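# Spread the towel flat, lengthwise forward, beside the basket

## Task

Lay the towel out flat on the table as a single layer, oriented so that, from the robot's viewpoint, its long edges run straight forward toward the far edge of the table. It must stay at least one finger's width in from the table edge, two finger widths away from the basket's rim, and more than a hand's width from the column of each arm. The basket must remain upright with its entire base on the table, within three finger widths of its starting spot and turned roughly as before. Finish by releasing the towel and moving both grippers away. The arrangement must hold by itself, since anything the robot is still holding in place does not count.

## Robot and tools

Robot: two 6-joint arms, left_arm and right_arm, each ending in a two-finger parallel gripper. Their bases sit at (0, +0.304, 0) m with quat_wxyz (+0.996, 0, 0, -0.094) for left_arm, and at (-0.003, -0.358, 0) m with quat_wxyz (+0.998, 0, 0, +0.055) for right_arm.

Scene frame: the origin lies on the tabletop midway between the arms. +x points away from the robot over the table (forward, toward the far edge), +y points toward left_arm, and +z points up. The words left and right are arm names only, not sides of any picture. In the gripper's own frame the fingers extend along +z and close along y. The reported end_effector_position is the spot between the finger pads, roughly 1 cm short of the tips.

Joint order, everywhere: waist (joint1), shoulder (joint2), elbow (joint3), wrist pitch (joint4), wrist yaw (joint5), wrist roll (joint6). Stated ranges in rad: waist -2.618 to 3.054, shoulder 0.000 to 3.142, elbow 0.000 to 3.142, wrist pitch -1.571 to 1.571, wrist yaw -1.571 to 1.571, wrist roll -2.094 to 2.094. Real limits can differ by up to 0.036 rad. Friction may leave a joint up to 0.031 rad short, and tiny commands may not move it.

A row is always one list of 14 numbers, each in [-1, 1], covering both arms even if one stays still: left_arm waist, shoulder, elbow, wrist pitch, wrist yaw, wrist roll, grip, then the same seven for right_arm. The six joint numbers are scaled offsets, not poses: 1.0 equals 1.202 rad for the waist, 1.258 for the shoulder, 1.238 for the elbow, 2.073 for wrist pitch, and 2.022 for wrist yaw and for wrist roll. The grip number is absolute: +1 fully open, -1 fully closed; the pads meet near -0.94 and each millimetre of object width adds about 0.0208. To keep a hold, keep sending the same closing number. Grip force tops out around 50 to 62 N per pad, and thin items such as cloth get noticeably less, so check that a towel corner is really held.

execute_actions(actions): a list of up to 15 actions; each action is a list of up to 15 rows, one row per control step of 1/30 s, and a short action repeats its final row until 15 steps (0.5 s) have passed. In every row of an action, offsets count from the joint angles at that action's start, not from the preceding row; for a call's first action that means the angles in the latest result. If any action would drive a joint more than 0.036 rad outside its range, that action is rejected for both arms; a malformed action, or a failing first action, cancels the whole call. An empty list just returns the current state and images.

move(target, speed, blocking): target is one 14-number row whose joint offsets count from the Joint positions in the latest result that lists them; the grip numbers are sent immediately. All joints travel in step so each finishes together, which bends the gripper's path. speed (rad/s, 0.01 to 2, default 0.5) caps the joint with the longest way to go; a path takes 0.5 to 10 s and is cut off at 10 s. It does not steer around obstacles or the other arm, and faster contact hits harder. blocking=false returns after 0.5 s while motion continues; use wait or stop before issuing new rows or moves. The extra move: line gives the ending (done, off_target, moving, held, fault), limits=held or limits=none, and each arm's joint furthest from target.

wait(seconds): 0 to 10 s, arms hold their last command; returns early when a running move ends. stop(): brakes a running move, needing some distance. zoom_image(camera, region): camera is cam_high, cam_low, cam_left_wrist or cam_right_wrist; region is [x0, y0, x1, y1] in image pixels from the top-left, at most 504 by 504. All four images are 504x504 and arrive in that order; calibration (K, distortion, T_world_to_cam) is supplied and may be slightly off. read_manual(section) returns only licence text. finished_scene(scene) ends the current scene irreversibly and reports success.

Results: a state line with each gripper's position (m) and quat_wxyz in the scene frame (less accurate at long reach); Joint positions in rad plus gripper opening in m (0.093 open, 0.000 closed); Joint velocities; Joint targets (what joints are being driven toward); grip_measured on the -1..+1 scale; joint torques; and, after actions, per-step joint readings where HELD marks an arm held back. Per step, a joint target cannot lead its measured angle by more than 0.202, 0.258, 0.238, 0.573, 0.522, 0.522 rad, and targets are shrunk if the gripper would jump over 70 mm, so big moves span several actions. Lines to notice: joint sent to its limit, joint command not followed (clearance check altered targets), FAULT, MOTOR HOT (from 75 °C; at 90 °C the arm halts 10 s; at 100 °C it goes limp and falls).

Avoid: pushing the towel or basket off the table, tipping or dragging the basket, arm-to-arm contact, slamming or pressing hard into the table, dropping things, and holding loads long enough to overheat. Held items may be tugged briefly. Finish with grippers open and clear of the towel.

Each tool is called after "Emit:" as name(argument=value, ...), one argument or row to a line, values as JSON.

## Session

Emit:
execute_actions(
  actions=[],
)

Scene clock: 0.00 s.
left_arm: end_effector_position=(-0.0715, -0.1926, +0.1330) grip_measured=+0.988 end_effector_quat_wxyz=(+0.479, +0.786, +0.072, -0.384) | right_arm: end_effector_position=(+0.0806, -0.6948, +0.2639) grip_measured=+1.000 end_effector_quat_wxyz=(+0.350, -0.060, +0.681, -0.641)
Joint names: [waist, shoulder, elbow, wrist pitch, wrist yaw, wrist roll]
Joint positions: left_arm=[-1.331  1.887  0.919  0.663  0.613  0.982  0.093] | right_arm=[-1.732  1.057  0.423  0.717 -0.636 -1.109  0.093]
Joint velocities: left_arm=[-0.017 -0.007 -0.002  0.125 -0.022 -0.007  0.   ] | right_arm=[-0.022  0.002 -0.002  0.022  0.066 -0.007  0.   ]
Joint torques (N m, as the arm reports them, + toward a larger angle): no reading
Motor temperatures (°C, as the motors report them): left_arm=[16 18 18 19 17 18] | right_arm=[17 17 15 16 16 18]
Joint targets: left_arm=[-1.331 1.887 0.919 0.663 0.613 0.982] | right_arm=[-1.732 1.057 0.423 0.717 -0.636 -1.109]

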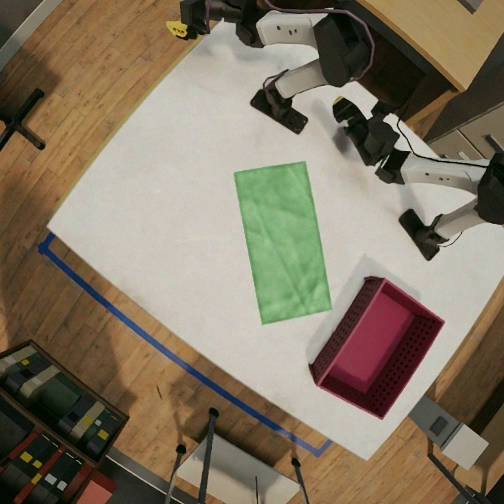

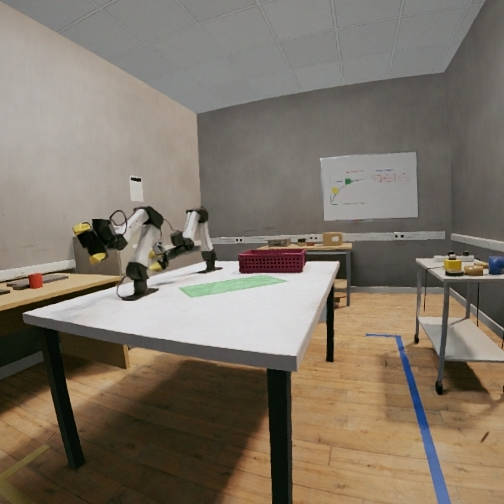

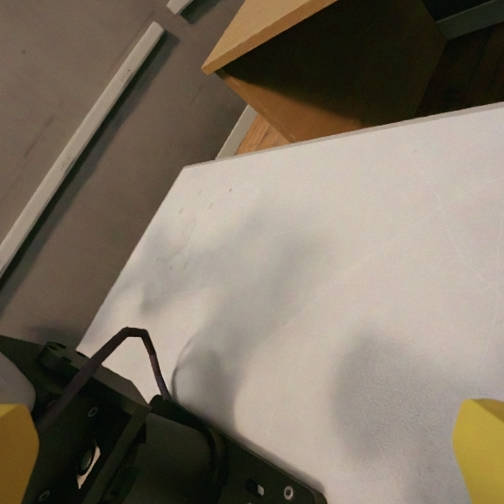

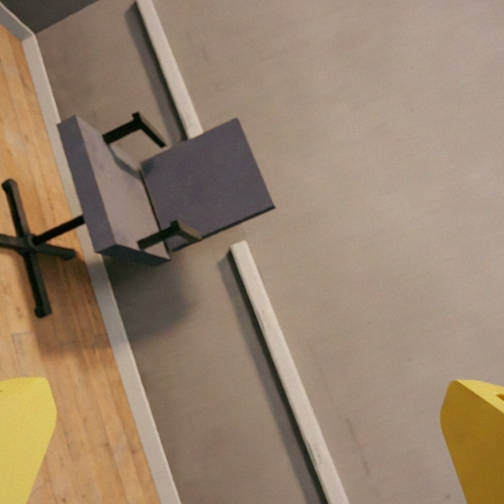

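Emit:
zoom_image(
  camera="cam_high",
  region=[190, 140, 390, 340],
)

Emit:
zoom_image(
  camera="cam_low",
  region=[160, 240, 320, 320],
)

Region (190, 140, 390, 340) of cam_high's 504x504 image, scaled by 2.520, with more detail than that image has.

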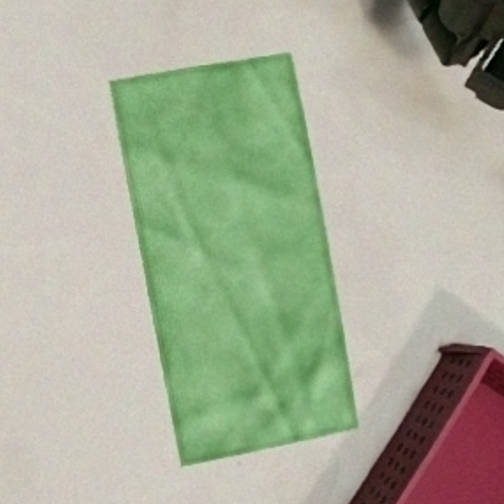

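Region (160, 240, 320, 320) of cam_low's 504x504 image, scaled by 3.150, with more detail than that image has.

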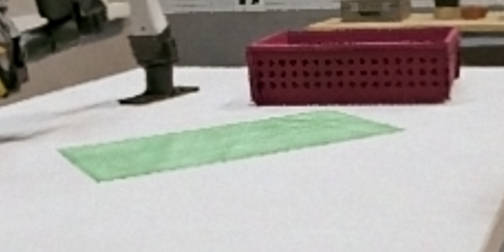

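Emit:
move(
  target=[0.195,0.26,0.661,-0.669,-0.303,-0.486,-1,0.7,0,0.2,-0.7,0.315,0.548,-1],
  speed=0.8,
)

Scene clock: 43.47 s.
left_arm: end_effector_position=(+0.1394, -0.1908, +0.0470) grip_measured=-1.000 end_effector_quat_wxyz=(+0.156, +0.594, +0.780, -0.123) | right_arm: end_effector_position=(+0.1668, -0.5278, +0.0795) grip_measured=-0.987 end_effector_quat_wxyz=(+0.198, +0.370, +0.904, -0.081)
Joint names: [waist, shoulder, elbow, wrist pitch, wrist yaw, wrist roll]
Joint positions: left_arm=[-1.105  2.194  1.724 -0.7    0.009  0.006  0.   ] | right_arm=[-0.9    1.057  0.643 -0.727 -0.006 -0.012  0.   ]
Joint velocities: left_arm=[ 0.017 -0.002 -0.007  0.022  0.081 -0.022  0.   ] | right_arm=[-0.027 -0.012 -0.002  0.007  0.066  0.007  0.   ]
Joint torques (N m, as the arm reports them, + toward a larger angle): left_arm=[  0.62 -10.88   7.38   1.04  -0.16  -0.11] | right_arm=[ 0.36 -2.23 11.15  1.28  0.09  0.06]
Motor temperatures (°C, as the motors report them): left_arm=[16 29 24 27 17 18] | right_arm=[17 18 21 23 16 18]
Joint targets: left_arm=[-1.096 2.215 1.738 -0.724 0.000 -0.001] | right_arm=[-0.890 1.057 0.670 -0.734 0.001 -0.002]
move: off_target (left_arm, right_arm); limits=none; left_arm: farthest joint: the wrist pitch, 0.024 radians from its target (1.387 radians at the start); right_arm: farthest joint: the elbow, 0.027 radians from its target (0.248 radians at the start)
camera_calibration (this result's frames):
cam_left_wrist: T_world_to_cam=[[-0.964275, -0.264901, -0.000447475, 0.0806795], [-0.264792, 0.963827, 0.0303785, 0.257347], [-0.00761601, 0.0294117, -0.999538, 0.136758], [0, 0, 0, 1]] pos_world=[0.146982, -0.230688, 0.128913]
cam_right_wrist: T_world_to_cam=[[-0.699648, -0.714418, -0.00999278, -0.260242], [-0.714485, 0.699615, 0.00707618, 0.529153], [0.00193575, 0.0120905, -0.999925, 0.169133], [0, 0, 0, 1]] pos_world=[0.195667, -0.55817, 0.162776]

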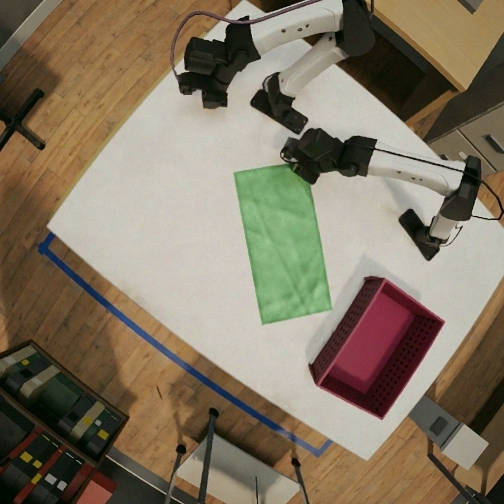

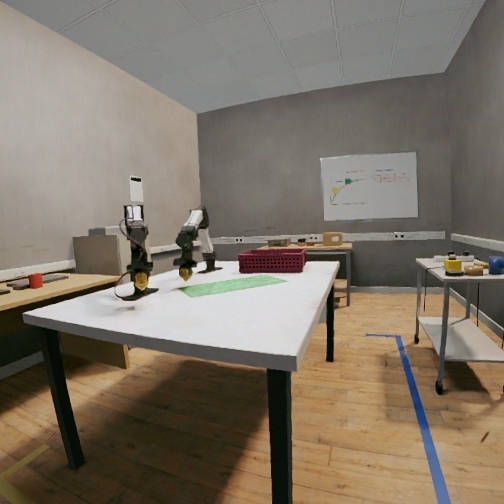

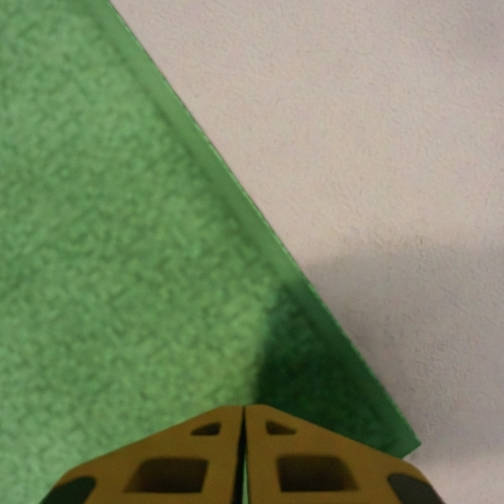

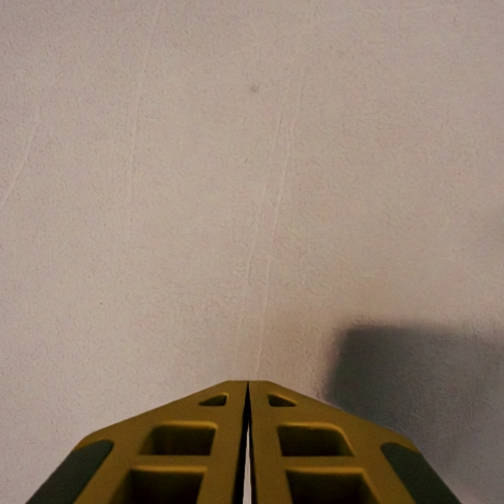

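Emit:
move(
  target=[0.008,0.088,0.011,0,0,0,-1,0,0,0,0,0,0,-1],
  speed=0.12,
)

Scene clock: 51.40 s.
left_arm: end_effector_position=(+0.1383, -0.1869, +0.0132) grip_measured=-1.000 end_effector_quat_wxyz=(+0.131, +0.597, +0.785, -0.103) | right_arm: end_effector_position=(+0.1667, -0.5278, +0.0795) grip_measured=-0.987 end_effector_quat_wxyz=(+0.197, +0.370, +0.904, -0.081)
Joint names: [waist, shoulder, elbow, wrist pitch, wrist yaw, wrist roll]
Joint positions: left_arm=[-1.105  2.267  1.73  -0.699  0.009  0.006  0.   ] | right_arm=[-0.9    1.057  0.643 -0.727 -0.005 -0.012  0.   ]
Joint velocities: left_arm=[ 0.017 -0.007 -0.017  0.081  0.066  0.037  0.   ] | right_arm=[-0.012  0.012  0.012 -0.007 -0.037  0.022  0.   ]
Joint torques (N m, as the arm reports them, + toward a larger angle): left_arm=[  0.71 -10.1    6.94   1.07  -0.09   0.  ] | right_arm=[-0.46 -2.24  8.69  1.37  0.   -0.03]
Motor temperatures (°C, as the motors report them): left_arm=[16 31 25 25 17 18] | right_arm=[17 18 22 22 16 18]
Joint targets: left_arm=[-1.095 2.305 1.737 -0.700 0.009 0.006] | right_arm=[-0.900 1.057 0.643 -0.727 -0.006 -0.012]
move: off_target (left_arm); limits=none; left_arm: farthest joint: the shoulder, 0.037 radians from its target (0.111 radians at the start); right_arm: farthest joint: the wrist yaw, 0.001 radians from its target (0.001 radians at the start)
camera_calibration (this result's frames):
cam_left_wrist: T_world_to_cam=[[-0.964054, -0.265708, 0.0000410538, 0.0805041], [-0.264471, 0.95958, 0.0962342, 0.252628], [-0.0256096, 0.0927641, -0.995359, 0.117073], [0, 0, 0, 1]] pos_world=[0.147421, -0.231886, 0.0922145]
cam_right_wrist: T_world_to_cam=[[-0.70026, -0.713819, -0.00996952, -0.259889], [-0.713886, 0.700222, 0.00746228, 0.529259], [0.00165416, 0.0123426, -0.999922, 0.169274], [0, 0, 0, 1]] pos_world=[0.195561, -0.558202, 0.162721]

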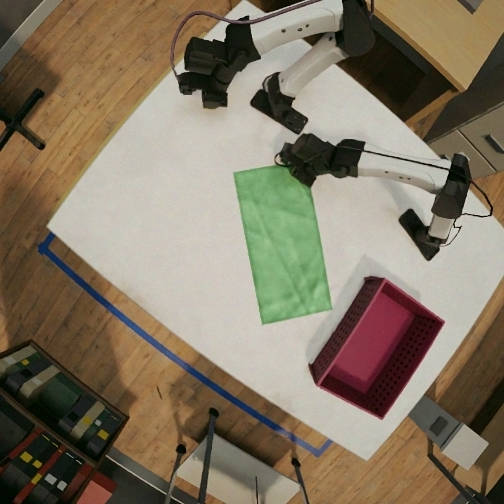

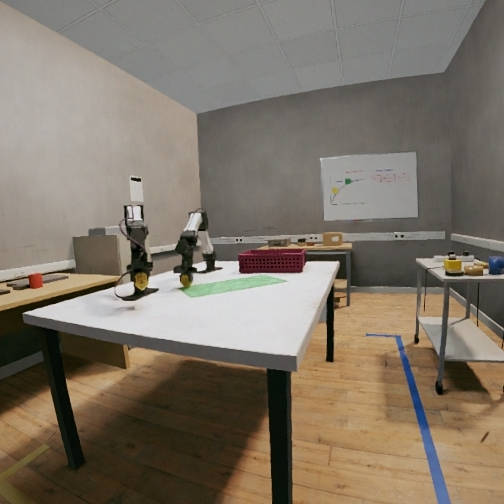

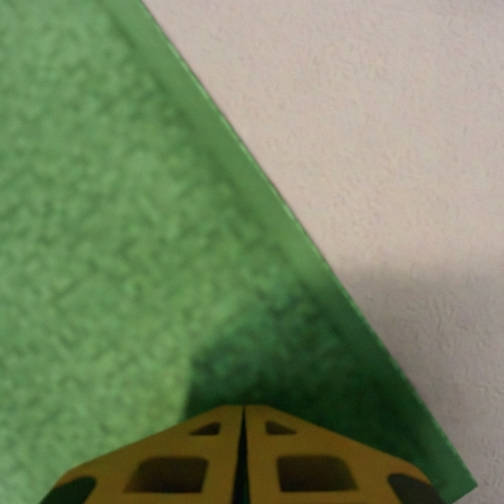

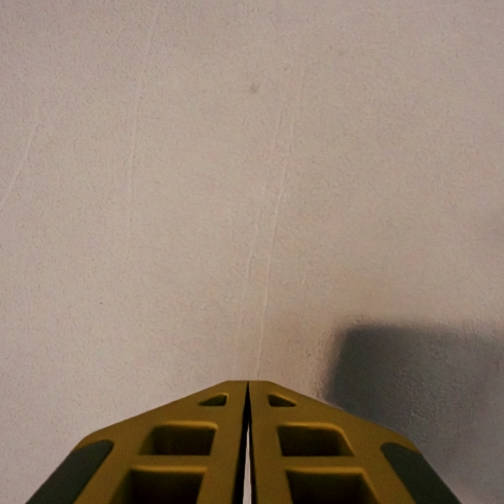

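Emit:
move(
  target=[-0.07,-0.187,-0.37,0.095,0,0,-1,0,0,0,0,0,0,-1],
  speed=0.25,
)

Scene clock: 68.77 s.
left_arm: end_effector_position=(+0.0925, -0.1366, +0.0118) grip_measured=-1.000 end_effector_quat_wxyz=(+0.147, +0.620, +0.761, -0.123) | right_arm: end_effector_position=(+0.1667, -0.5278, +0.0795) grip_measured=-0.987 end_effector_quat_wxyz=(+0.197, +0.370, +0.904, -0.081)
Joint names: [waist, shoulder, elbow, wrist pitch, wrist yaw, wrist roll]
Joint positions: left_arm=[-1.173  2.021  1.308 -0.474  0.007  0.006  0.   ] | right_arm=[-0.9    1.057  0.643 -0.727 -0.005 -0.012  0.   ]
Joint velocities: left_arm=[-0.007 -0.002  0.002 -0.007 -0.051  0.022  0.   ] | right_arm=[-0.012 -0.007 -0.007  0.022  0.037  0.007  0.   ]
Joint torques (N m, as the arm reports them, + toward a larger angle): left_arm=[-1.08 -9.46  3.52  0.94 -0.08 -0.03] | right_arm=[-0.45 -2.22  8.73  1.37 -0.01 -0.02]
Motor temperatures (°C, as the motors report them): left_arm=[16 34 26 24 17 18] | right_arm=[17 18 23 21 16 18]
Joint targets: left_arm=[-1.189 2.032 1.272 -0.502 0.009 0.006] | right_arm=[-0.900 1.057 0.643 -0.727 -0.005 -0.012]
move: off_target (left_arm); limits=none; left_arm: farthest joint: the elbow, 0.036 radians from its target (0.458 radians at the start); right_arm: farthest joint: the waist, 0.000 radians from its target (0.000 radians at the start)
camera_calibration (this result's frames):
cam_left_wrist: T_world_to_cam=[[-0.979743, -0.200252, -0.00178406, 0.0601221], [-0.200118, 0.978672, 0.0464063, 0.189592], [-0.00754695, 0.0458232, -0.998921, 0.101821], [0, 0, 0, 1]] pos_world=[0.0976133, -0.178174, 0.0930203]
cam_right_wrist: T_world_to_cam=[[-0.70026, -0.713819, -0.00996952, -0.259889], [-0.713886, 0.700222, 0.00746228, 0.529259], [0.00165416, 0.0123426, -0.999922, 0.169274], [0, 0, 0, 1]] pos_world=[0.195561, -0.558202, 0.162721]

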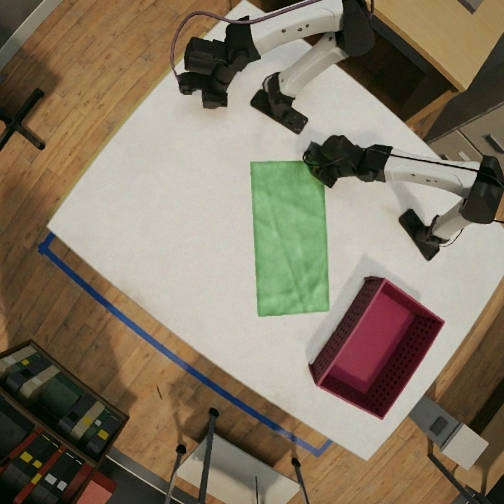

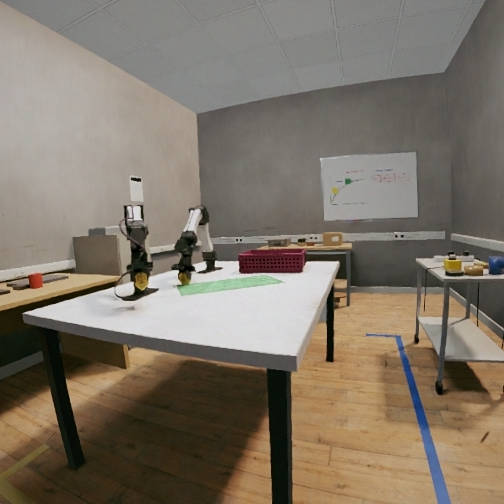

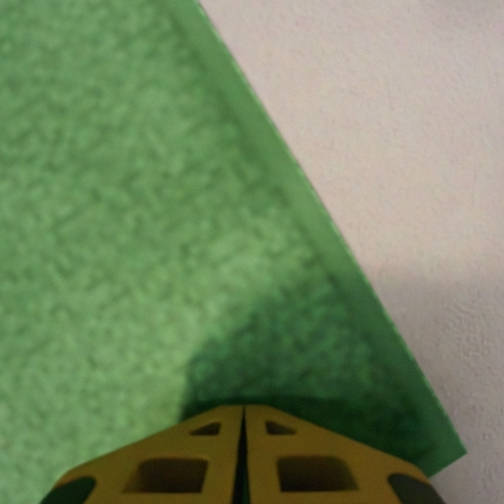

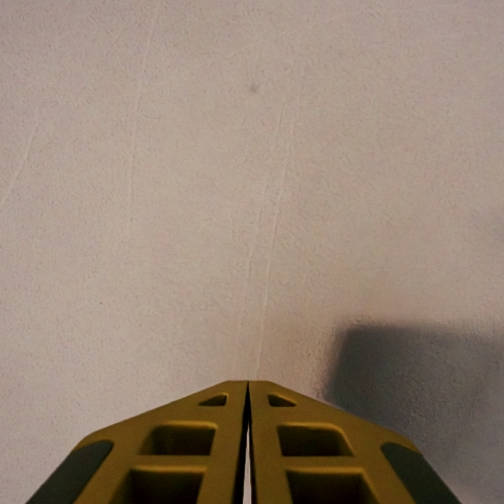

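Emit:
move(
  target=[-0.04,-0.274,-0.42,0.045,0,0,-1,0,0,0,0,0,0,-1],
  speed=0.3,
)

Scene clock: 81.50 s.
left_arm: end_effector_position=(+0.0597, -0.0380, +0.0096) grip_measured=-1.000 end_effector_quat_wxyz=(+0.149, +0.632, +0.749, -0.128) | right_arm: end_effector_position=(+0.1667, -0.5278, +0.0795) grip_measured=-0.987 end_effector_quat_wxyz=(+0.197, +0.370, +0.904, -0.081)
Joint names: [waist, shoulder, elbow, wrist pitch, wrist yaw, wrist roll]
Joint positions: left_arm=[-1.206  1.67   0.827 -0.333  0.007  0.006  0.   ] | right_arm=[-0.9    1.057  0.643 -0.727 -0.005 -0.012  0.   ]
Joint velocities: left_arm=[-0.007 -0.007 -0.007  0.007  0.007 -0.022  0.   ] | right_arm=[-0.012 -0.007 -0.007  0.066  0.081  0.007  0.   ]
Joint torques (N m, as the arm reports them, + toward a larger angle): left_arm=[-0.86 -6.44  3.1   0.75 -0.03 -0.05] | right_arm=[-0.48 -2.22  8.73  1.36  0.01 -0.02]
Motor temperatures (°C, as the motors report them): left_arm=[16 35 25 24 17 18] | right_arm=[17 18 23 21 16 18]
Joint targets: left_arm=[-1.221 1.676 0.788 -0.381 0.007 0.006] | right_arm=[-0.900 1.057 0.643 -0.727 -0.005 -0.012]
move: off_target (left_arm); limits=none; left_arm: farthest joint: the wrist pitch, 0.047 radians from its target (0.093 radians at the start); right_arm: farthest joint: the waist, 0.000 radians from its target (0.000 radians at the start)
camera_calibration (this result's frames):
cam_left_wrist: T_world_to_cam=[[-0.985883, -0.16742, -0.00221762, 0.0493557], [-0.167391, 0.985243, 0.0357369, 0.0849913], [-0.00379817, 0.0356037, -0.999359, 0.0943174], [0, 0, 0, 1]] pos_world=[0.063244, -0.0788319, 0.091329]
cam_right_wrist: T_world_to_cam=[[-0.70026, -0.713819, -0.00996952, -0.259889], [-0.713886, 0.700222, 0.00746228, 0.529259], [0.00165416, 0.0123426, -0.999922, 0.169274], [0, 0, 0, 1]] pos_world=[0.195561, -0.558202, 0.162721]

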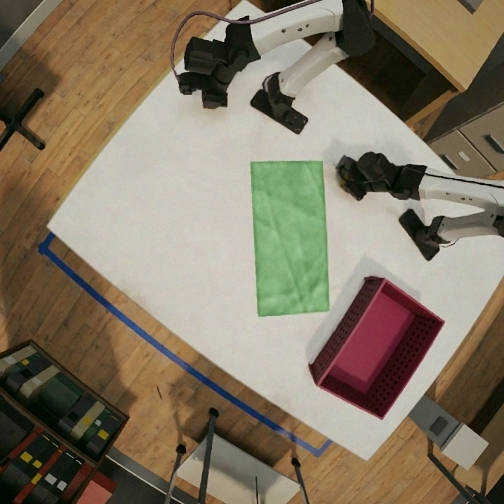

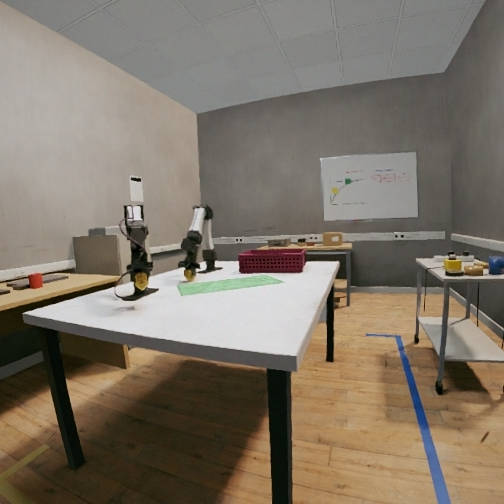

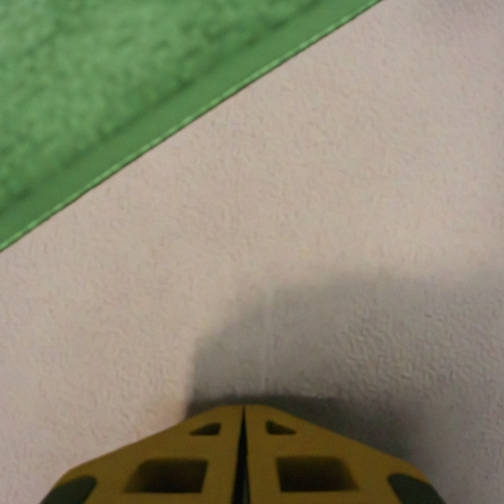

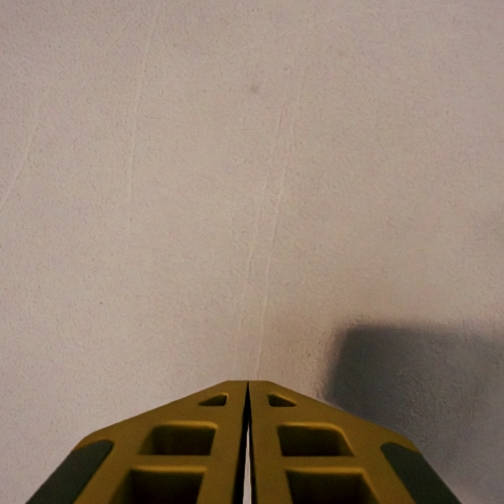

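Emit:
move(
  target=[0,-0.07,0.03,0,0,0,-1,0,0,0,0,0,0,-1],
  speed=0.3,
)

Emit:
move(
  target=[0.06,0.32,0.42,-0.085,0,0,-1,0,0,0,0,0,0,-1],
  speed=0.5,
)

Scene clock: 93.03 s.
left_arm: end_effector_position=(+0.0627, -0.0549, +0.0463) grip_measured=-1.000 end_effector_quat_wxyz=(+0.191, +0.624, +0.740, -0.163) | right_arm: end_effector_position=(+0.1667, -0.5278, +0.0795) grip_measured=-0.987 end_effector_quat_wxyz=(+0.197, +0.370, +0.904, -0.081)
Joint names: [waist, shoulder, elbow, wrist pitch, wrist yaw, wrist roll]
Joint positions: left_arm=[-1.206  1.588  0.855 -0.331  0.007  0.006  0.   ] | right_arm=[-0.9    1.057  0.643 -0.727 -0.005 -0.012  0.   ]
Joint velocities: left_arm=[-0.012 -0.002 -0.012 -0.066 -0.081  0.022  0.   ] | right_arm=[-0.022  0.012 -0.022  0.081  0.037  0.022  0.   ]
Joint torques (N m, as the arm reports them, + toward a larger angle): left_arm=[ 0.04 -7.08  6.99  1.42 -0.12 -0.03] | right_arm=[-0.47 -2.2   8.71  1.37  0.   -0.02]
Motor temperatures (°C, as the motors report them): left_arm=[16 33 24 23 17 18] | right_arm=[17 18 24 21 16 18]
Joint targets: left_arm=[-1.206 1.582 0.865 -0.333 0.007 0.006] | right_arm=[-0.900 1.057 0.643 -0.727 -0.005 -0.012]
move: done; limits=none; left_arm: farthest joint: the elbow, 0.009 radians from its target (0.037 radians at the start); right_arm: farthest joint: the waist, 0.000 radians from its target (0.000 radians at the start)
camera_calibration (this result's frames):
cam_left_wrist: T_world_to_cam=[[-0.985832, -0.16771, -0.00304016, 0.0495845], [-0.166993, 0.982999, -0.0763319, 0.105917], [0.0157901, -0.0747427, -0.997078, 0.124189], [0, 0, 0, 1]] pos_world=[0.0646085, -0.0865183, 0.132061]
cam_right_wrist: T_world_to_cam=[[-0.70026, -0.713819, -0.00996952, -0.259889], [-0.713886, 0.700222, 0.00746228, 0.529259], [0.00165416, 0.0123426, -0.999922, 0.169274], [0, 0, 0, 1]] pos_world=[0.195561, -0.558202, 0.162721]

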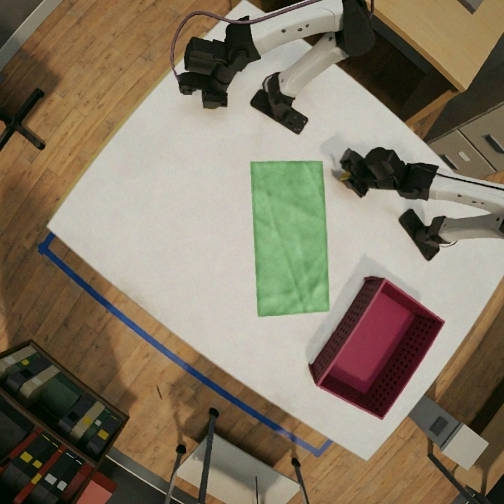

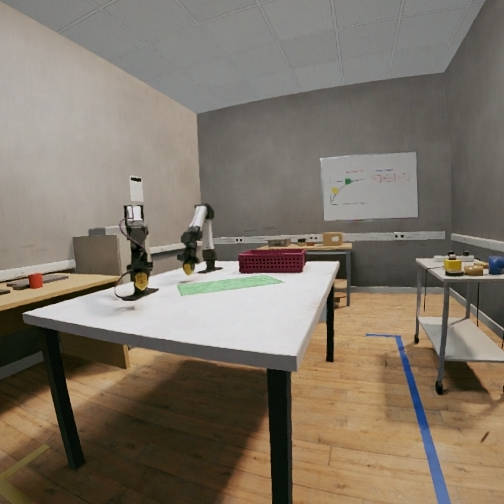

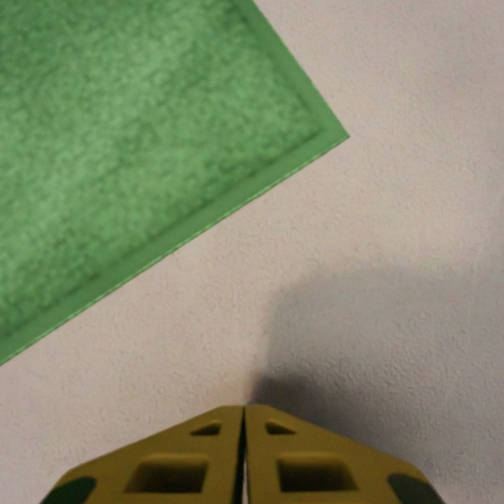

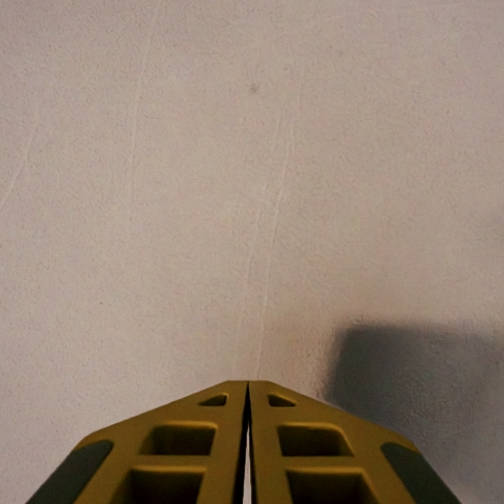

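Scene clock: 94.77 s.
left_arm: end_effector_position=(+0.1089, -0.1523, +0.0492) grip_measured=-1.000 end_effector_quat_wxyz=(+0.183, +0.604, +0.761, -0.148) | right_arm: end_effector_position=(+0.1667, -0.5278, +0.0795) grip_measured=-0.987 end_effector_quat_wxyz=(+0.197, +0.370, +0.904, -0.081)
Joint names: [waist, shoulder, elbow, wrist pitch, wrist yaw, wrist roll]
Joint positions: left_arm=[-1.145  1.973  1.36  -0.482  0.007  0.006  0.   ] | right_arm=[-0.9    1.057  0.643 -0.727 -0.005 -0.012  0.   ]
Joint velocities: left_arm=[ 0.012 -0.012 -0.007 -0.022 -0.022 -0.022  0.   ] | right_arm=[-0.007 -0.007 -0.002  0.081 -0.037  0.037  0.   ]
Joint torques (N m, as the arm reports them, + toward a larger angle): left_arm=[ 0.84 -8.99  7.33  1.16 -0.02 -0.07] | right_arm=[-0.47 -2.2   8.72  1.37  0.   -0.01]
Motor temperatures (°C, as the motors report them): left_arm=[16 33 24 23 17 18] | right_arm=[17 18 24 21 16 18]
Joint targets: left_arm=[-1.134 1.990 1.375 -0.507 0.007 0.006] | right_arm=[-0.900 1.057 0.643 -0.727 -0.005 -0.012]
move: off_target (left_arm); limits=none; left_arm: farthest joint: the wrist pitch, 0.025 radians from its target (0.177 radians at the start); right_arm: farthest joint: the waist, 0.000 radians from its target (0.000 radians at the start)
camera_calibration (this result's frames):
cam_left_wrist: T_world_to_cam=[[-0.973874, -0.22707, -0.00281138, 0.0684311], [-0.226722, 0.972932, -0.0447297, 0.212959], [0.0128921, -0.0429237, -0.998995, 0.124326], [0, 0, 0, 1]] pos_world=[0.113323, -0.18632, 0.133919]
cam_right_wrist: T_world_to_cam=[[-0.70026, -0.713819, -0.00996952, -0.259889], [-0.713886, 0.700222, 0.00746228, 0.529259], [0.00165416, 0.0123426, -0.999922, 0.169274], [0, 0, 0, 1]] pos_world=[0.195561, -0.558202, 0.162721]

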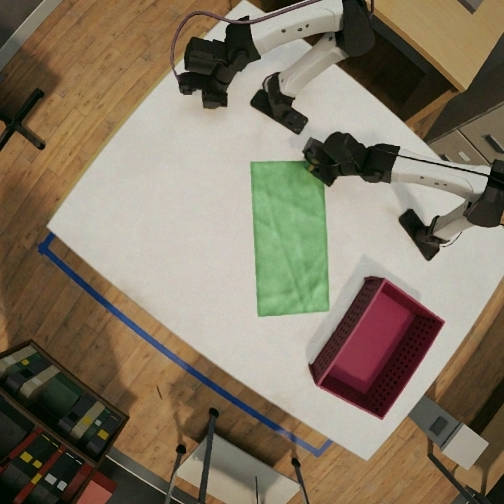

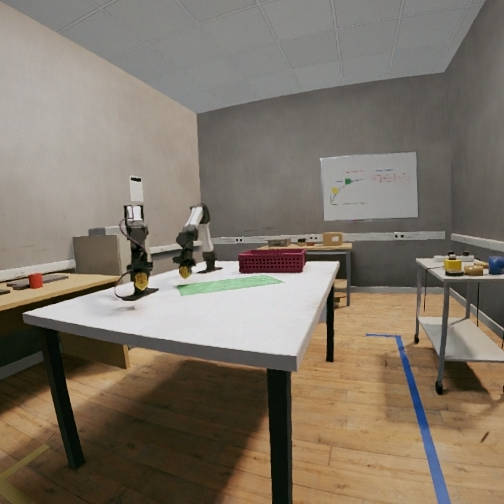

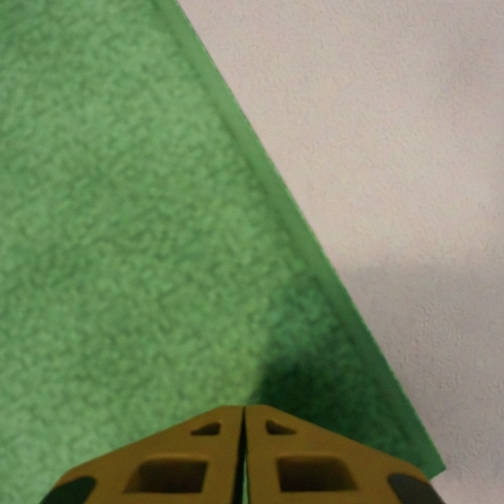

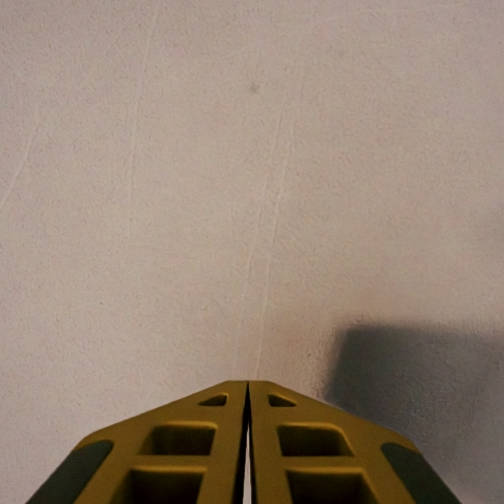

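Emit:
execute_actions(
  actions=[
    [[0,0.05,0,0,0,0,-1,0,0,0,0,0,0,-1]],
    [[0,0.045,0,0,0,0,-1,0,0,0,0,0,0,-1]],
    [[0,0.035,-0.02,0,0,0,-1,0,0,0,0,0,0,-1]],
    [[-0.022,-0.03,-0.09,0,0,0,-1,0,0,0,0,0,0,-1]],
    [[-0.022,-0.035,-0.09,0,0,0,-1,0,0,0,0,0,0,-1]],
    [[-0.022,-0.035,-0.09,0,0,0,-1,0,0,0,0,0,0,-1]],
    [[-0.022,-0.035,-0.09,0,0,0,-1,0,0,0,0,0,0,-1]],
  ],
)

Scene clock: 110.40 s.
left_arm: end_effector_position=(+0.0746, -0.0909, +0.0115) grip_measured=-1.000 end_effector_quat_wxyz=(+0.155, +0.627, +0.752, -0.128) | right_arm: end_effector_position=(+0.1667, -0.5278, +0.0795) grip_measured=-0.987 end_effector_quat_wxyz=(+0.197, +0.370, +0.904, -0.081)
Joint names: [waist, shoulder, elbow, wrist pitch, wrist yaw, wrist roll]
Joint positions: left_arm=[-1.195  1.847  1.051 -0.368  0.     0.006  0.   ] | right_arm=[-0.9    1.057  0.643 -0.727 -0.005 -0.012  0.   ]
Joint velocities: left_arm=[-0.012 -0.007 -0.012 -0.037  0.051  0.037  0.   ] | right_arm=[-0.007 -0.007 -0.007  0.007 -0.037  0.051  0.   ]
Joint torques (N m, as the arm reports them, + toward a larger angle): left_arm=[-0.97 -7.91  3.36  1.   -0.05 -0.01] | right_arm=[-0.42 -2.2   8.68  1.37  0.   -0.02]
Motor temperatures (°C, as the motors report them): left_arm=[16 34 26 24 17 18] | right_arm=[17 18 24 22 16 18]
Joint targets: left_arm=[-1.209 1.858 1.016 -0.395 0.002 0.006] | right_arm=[-0.900 1.057 0.643 -0.727 -0.005 -0.012]
Step readings (joint positions; steps 1 to 15: 1st action; 16 to 30: 2nd action; 31 to 45: 3rd action; 46 to 60: 4th action; 61 to 75: 5th action; 76 to 90: 6th action; 91 to 105: 7th action):
0: left_arm=[-1.145 1.973 1.360 -0.483 0.007 0.006] | right_arm=[-0.900 1.057 0.643 -0.727 -0.005 -0.012]
1: left_arm=[-1.145 1.976 1.360 -0.482 0.007 0.006] | right_arm=[-0.900 1.057 0.643 -0.727 -0.005 -0.012]
2: left_arm=[-1.145 1.982 1.360 -0.479 0.007 0.006] | right_arm=[-0.900 1.057 0.643 -0.727 -0.005 -0.012]
4: left_arm=[-1.145 2.001 1.360 -0.479 0.007 0.006] | right_arm=[-0.900 1.057 0.643 -0.727 -0.005 -0.012]
8: left_arm=[-1.145 2.026 1.360 -0.479 0.007 0.006] | right_arm=[-0.900 1.057 0.643 -0.727 -0.005 -0.012]
15: left_arm=[-1.145 2.027 1.360 -0.479 0.007 0.006] | right_arm=[-0.900 1.057 0.643 -0.727 -0.005 -0.012]
16: left_arm=[-1.145 2.030 1.360 -0.479 0.007 0.006] | right_arm=[-0.900 1.057 0.643 -0.727 -0.005 -0.012]
17: left_arm=[-1.145 2.035 1.360 -0.477 0.007 0.006] | right_arm=[-0.900 1.057 0.643 -0.727 -0.005 -0.012]
19: left_arm=[-1.145 2.052 1.360 -0.477 0.007 0.006] | right_arm=[-0.900 1.057 0.643 -0.727 -0.005 -0.012]
23: left_arm=[-1.145 2.058 1.360 -0.471 0.007 0.006] | right_arm=[-0.900 1.057 0.643 -0.727 -0.005 -0.012]
30: left_arm=[-1.145 2.058 1.360 -0.470 0.007 0.006] | right_arm=[-0.900 1.057 0.643 -0.727 -0.005 -0.012]
31: left_arm=[-1.145 2.058 1.360 -0.470 0.007 0.006] | right_arm=[-0.900 1.057 0.643 -0.727 -0.005 -0.012]
32: left_arm=[-1.145 2.058 1.360 -0.470 0.007 0.006] | right_arm=[-0.900 1.057 0.643 -0.727 -0.005 -0.012]
34: left_arm=[-1.145 2.058 1.360 -0.470 0.007 0.006] | right_arm=[-0.900 1.057 0.643 -0.727 -0.005 -0.012]
38: left_arm=[-1.145 2.058 1.360 -0.470 0.007 0.006] | right_arm=[-0.900 1.057 0.643 -0.727 -0.005 -0.012]
45: left_arm=[-1.145 2.058 1.360 -0.470 0.007 0.006] | right_arm=[-0.900 1.057 0.643 -0.727 -0.005 -0.012]
46: left_arm=[-1.147 2.051 1.346 -0.458 0.007 0.006] | right_arm=[-0.900 1.057 0.643 -0.727 -0.005 -0.012]
47: left_arm=[-1.148 2.036 1.322 -0.447 0.007 0.006] | right_arm=[-0.900 1.057 0.643 -0.727 -0.005 -0.012]
49: left_arm=[-1.154 2.013 1.291 -0.446 0.007 0.006] | right_arm=[-0.900 1.057 0.643 -0.727 -0.005 -0.012]
53: left_arm=[-1.158 2.008 1.284 -0.445 0.006 0.006] | right_arm=[-0.900 1.057 0.643 -0.727 -0.005 -0.012]
60: left_arm=[-1.158 2.008 1.284 -0.445 0.006 0.006] | right_arm=[-0.900 1.057 0.643 -0.727 -0.005 -0.012]
61: left_arm=[-1.158 2.001 1.270 -0.432 0.005 0.006] | right_arm=[-0.900 1.057 0.643 -0.727 -0.005 -0.012]
62: left_arm=[-1.160 1.985 1.246 -0.421 0.004 0.006] | right_arm=[-0.900 1.057 0.643 -0.727 -0.005 -0.012]
64: left_arm=[-1.166 1.961 1.214 -0.421 0.004 0.006] | right_arm=[-0.900 1.057 0.643 -0.727 -0.005 -0.012]
68: left_arm=[-1.170 1.955 1.205 -0.421 0.004 0.006] | right_arm=[-0.900 1.057 0.643 -0.727 -0.005 -0.012]
75: left_arm=[-1.170 1.955 1.205 -0.421 0.004 0.006] | right_arm=[-0.900 1.057 0.643 -0.727 -0.005 -0.012]
76: left_arm=[-1.171 1.948 1.192 -0.407 0.003 0.006] | right_arm=[-0.900 1.057 0.643 -0.727 -0.005 -0.012]
77: left_arm=[-1.173 1.932 1.167 -0.397 0.003 0.006] | right_arm=[-0.900 1.057 0.643 -0.727 -0.005 -0.012]
79: left_arm=[-1.179 1.907 1.136 -0.396 0.003 0.006] | right_arm=[-0.900 1.057 0.643 -0.727 -0.005 -0.012]
83: left_arm=[-1.183 1.902 1.128 -0.395 0.002 0.006] | right_arm=[-0.900 1.057 0.643 -0.727 -0.005 -0.012]
90: left_arm=[-1.183 1.902 1.128 -0.395 0.002 0.006] | right_arm=[-0.900 1.057 0.643 -0.727 -0.005 -0.012]
91: left_arm=[-1.184 1.894 1.114 -0.382 0.001 0.006] | right_arm=[-0.900 1.057 0.643 -0.727 -0.005 -0.012]
92: left_arm=[-1.186 1.879 1.090 -0.371 0.001 0.006] | right_arm=[-0.900 1.057 0.643 -0.727 -0.005 -0.012]
94: left_arm=[-1.192 1.853 1.059 -0.370 0.001 0.006] | right_arm=[-0.900 1.057 0.643 -0.727 -0.005 -0.012]
98: left_arm=[-1.195 1.847 1.051 -0.368 0.000 0.006] | right_arm=[-0.900 1.057 0.643 -0.727 -0.005 -0.012]
105: Joint positions above
camera_calibration (this result's frames):
cam_left_wrist: T_world_to_cam=[[-0.983544, -0.180478, -0.00825521, 0.0538625], [-0.180631, 0.983231, 0.0250969, 0.140453], [0.00358736, 0.026175, -0.999651, 0.0966906], [0, 0, 0, 1]] pos_world=[0.0779994, -0.130907, 0.0935765]
cam_right_wrist: T_world_to_cam=[[-0.70026, -0.713819, -0.00996952, -0.259889], [-0.713886, 0.700222, 0.00746228, 0.529259], [0.00165416, 0.0123426, -0.999922, 0.169274], [0, 0, 0, 1]] pos_world=[0.195561, -0.558202, 0.162721]

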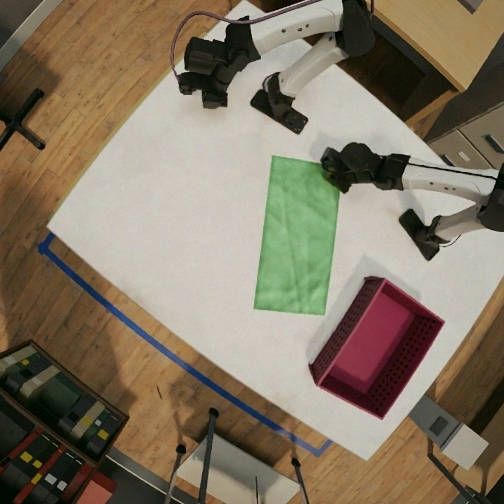

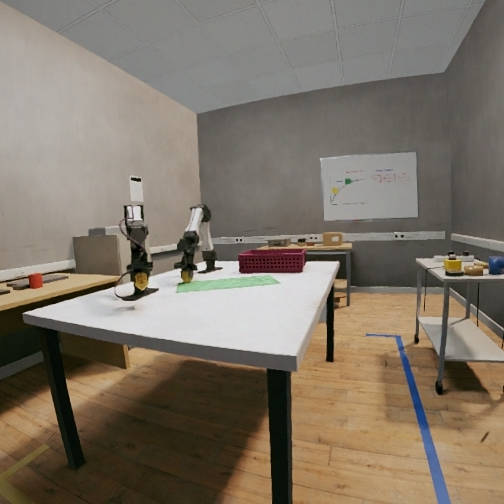

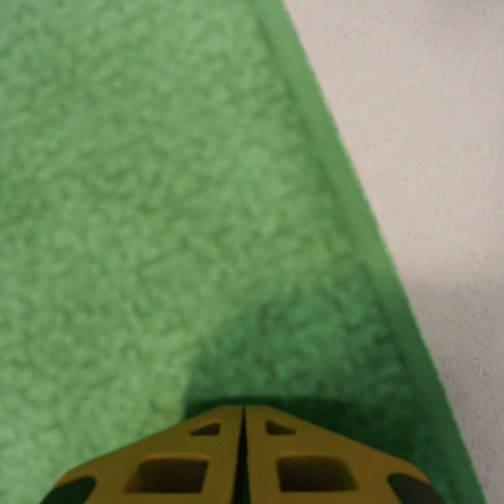

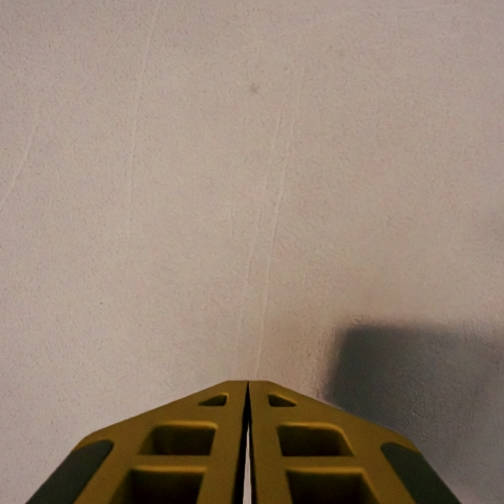

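Emit:
execute_actions(
  actions=[
    [[0,-0.055,-0.11,-0.015,0,0,-1,0,0,0,0,0,0,-1]],
    [[0,-0.058,-0.11,-0.015,0,0,-1,0,0,0,0,0,0,-1]],
    [[0,-0.062,-0.11,-0.015,0,0,-1,0,0,0,0,0,0,-1]],
    [[0,-0.066,-0.11,-0.015,0,0,-1,0,0,0,0,0,0,-1]],
  ],
)

Scene clock: 122.67 s.
left_arm: end_effector_position=(+0.0573, +0.0009, +0.0104) grip_measured=-1.000 end_effector_quat_wxyz=(+0.163, +0.626, +0.751, -0.135) | right_arm: end_effector_position=(+0.1667, -0.5278, +0.0795) grip_measured=-0.987 end_effector_quat_wxyz=(+0.197, +0.370, +0.904, -0.081)
Joint names: [waist, shoulder, elbow, wrist pitch, wrist yaw, wrist roll]
Joint positions: left_arm=[-1.195  1.504  0.647 -0.287  0.     0.006  0.   ] | right_arm=[-0.9    1.057  0.643 -0.727 -0.005 -0.012  0.   ]
Joint velocities: left_arm=[ 0.007 -0.017 -0.002  0.022 -0.022 -0.051  0.   ] | right_arm=[ 0.012 -0.002 -0.002  0.051  0.007 -0.037  0.   ]
Joint torques (N m, as the arm reports them, + toward a larger angle): left_arm=[ 0.2  -4.5   3.4   0.83 -0.04 -0.02] | right_arm=[-0.46 -2.2   8.7   1.37  0.   -0.02]
Motor temperatures (°C, as the motors report them): left_arm=[16 34 25 24 17 18] | right_arm=[17 18 24 22 16 18]
Joint targets: left_arm=[-1.195 1.514 0.610 -0.341 0.000 0.006] | right_arm=[-0.900 1.057 0.643 -0.727 -0.005 -0.012]
Step readings (joint positions; steps 1 to 15: 1st action; 16 to 30: 2nd action; 31 to 45: 3rd action; 46 to 60: 4th action):
0: left_arm=[-1.195 1.847 1.051 -0.368 0.000 0.006] | right_arm=[-0.900 1.057 0.643 -0.727 -0.005 -0.012]
1: left_arm=[-1.195 1.837 1.034 -0.354 0.000 0.006] | right_arm=[-0.900 1.057 0.643 -0.727 -0.005 -0.012]
2: left_arm=[-1.195 1.814 1.003 -0.347 0.000 0.006] | right_arm=[-0.900 1.057 0.643 -0.727 -0.005 -0.012]
4: left_arm=[-1.195 1.776 0.959 -0.350 0.000 0.006] | right_arm=[-0.900 1.057 0.643 -0.727 -0.005 -0.012]
8: left_arm=[-1.195 1.768 0.948 -0.351 0.000 0.006] | right_arm=[-0.900 1.057 0.643 -0.727 -0.005 -0.012]
15: left_arm=[-1.195 1.768 0.948 -0.351 0.000 0.006] | right_arm=[-0.900 1.057 0.643 -0.727 -0.005 -0.012]
16: left_arm=[-1.195 1.757 0.932 -0.336 0.000 0.006] | right_arm=[-0.900 1.057 0.643 -0.727 -0.005 -0.012]
17: left_arm=[-1.195 1.734 0.902 -0.328 0.000 0.006] | right_arm=[-0.900 1.057 0.643 -0.727 -0.005 -0.012]
19: left_arm=[-1.195 1.694 0.858 -0.330 0.000 0.006] | right_arm=[-0.900 1.057 0.643 -0.727 -0.005 -0.012]
23: left_arm=[-1.195 1.685 0.847 -0.331 0.000 0.006] | right_arm=[-0.900 1.057 0.643 -0.727 -0.005 -0.012]
30: left_arm=[-1.195 1.685 0.847 -0.331 0.000 0.006] | right_arm=[-0.900 1.057 0.643 -0.727 -0.005 -0.012]
31: left_arm=[-1.195 1.674 0.831 -0.317 0.000 0.006] | right_arm=[-0.900 1.057 0.643 -0.727 -0.005 -0.012]
32: left_arm=[-1.195 1.649 0.801 -0.309 0.000 0.006] | right_arm=[-0.900 1.057 0.643 -0.727 -0.005 -0.012]
34: left_arm=[-1.195 1.607 0.757 -0.309 0.000 0.006] | right_arm=[-0.900 1.057 0.643 -0.727 -0.005 -0.012]
38: left_arm=[-1.195 1.597 0.747 -0.310 0.000 0.006] | right_arm=[-0.900 1.057 0.643 -0.727 -0.005 -0.012]
45: left_arm=[-1.195 1.597 0.747 -0.310 0.000 0.006] | right_arm=[-0.900 1.057 0.643 -0.727 -0.005 -0.012]
46: left_arm=[-1.195 1.585 0.731 -0.295 0.000 0.006] | right_arm=[-0.900 1.057 0.643 -0.727 -0.005 -0.012]
47: left_arm=[-1.195 1.559 0.701 -0.288 0.000 0.006] | right_arm=[-0.900 1.057 0.643 -0.727 -0.005 -0.012]
49: left_arm=[-1.195 1.514 0.658 -0.288 0.000 0.006] | right_arm=[-0.900 1.057 0.643 -0.727 -0.005 -0.012]
53: left_arm=[-1.195 1.504 0.647 -0.287 0.000 0.006] | right_arm=[-0.900 1.057 0.643 -0.727 -0.005 -0.012]
60: Joint positions above
camera_calibration (this result's frames):
cam_left_wrist: T_world_to_cam=[[-0.983512, -0.180649, -0.00835597, 0.0533963], [-0.180687, 0.983532, 0.00411856, 0.0473245], [0.00747435, 0.00556047, -0.999957, 0.0930787], [0, 0, 0, 1]] pos_world=[0.0603712, -0.0374167, 0.093326]
cam_right_wrist: T_world_to_cam=[[-0.70026, -0.713819, -0.00996952, -0.259889], [-0.713886, 0.700222, 0.00746228, 0.529259], [0.00165416, 0.0123426, -0.999922, 0.169274], [0, 0, 0, 1]] pos_world=[0.195561, -0.558202, 0.162721]

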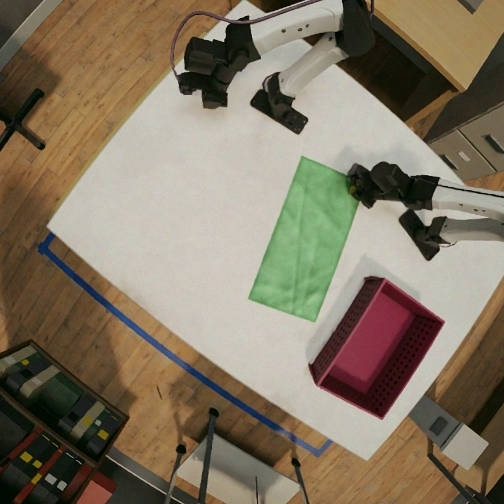

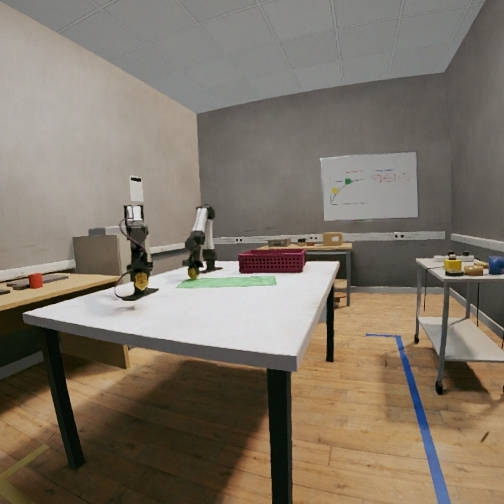

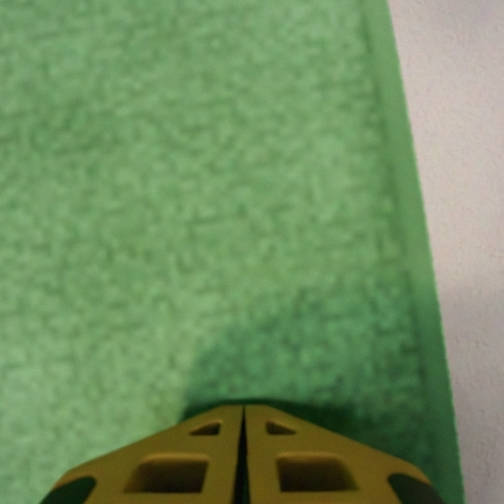

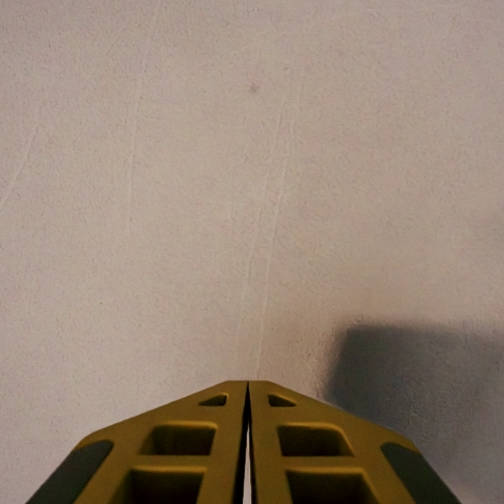

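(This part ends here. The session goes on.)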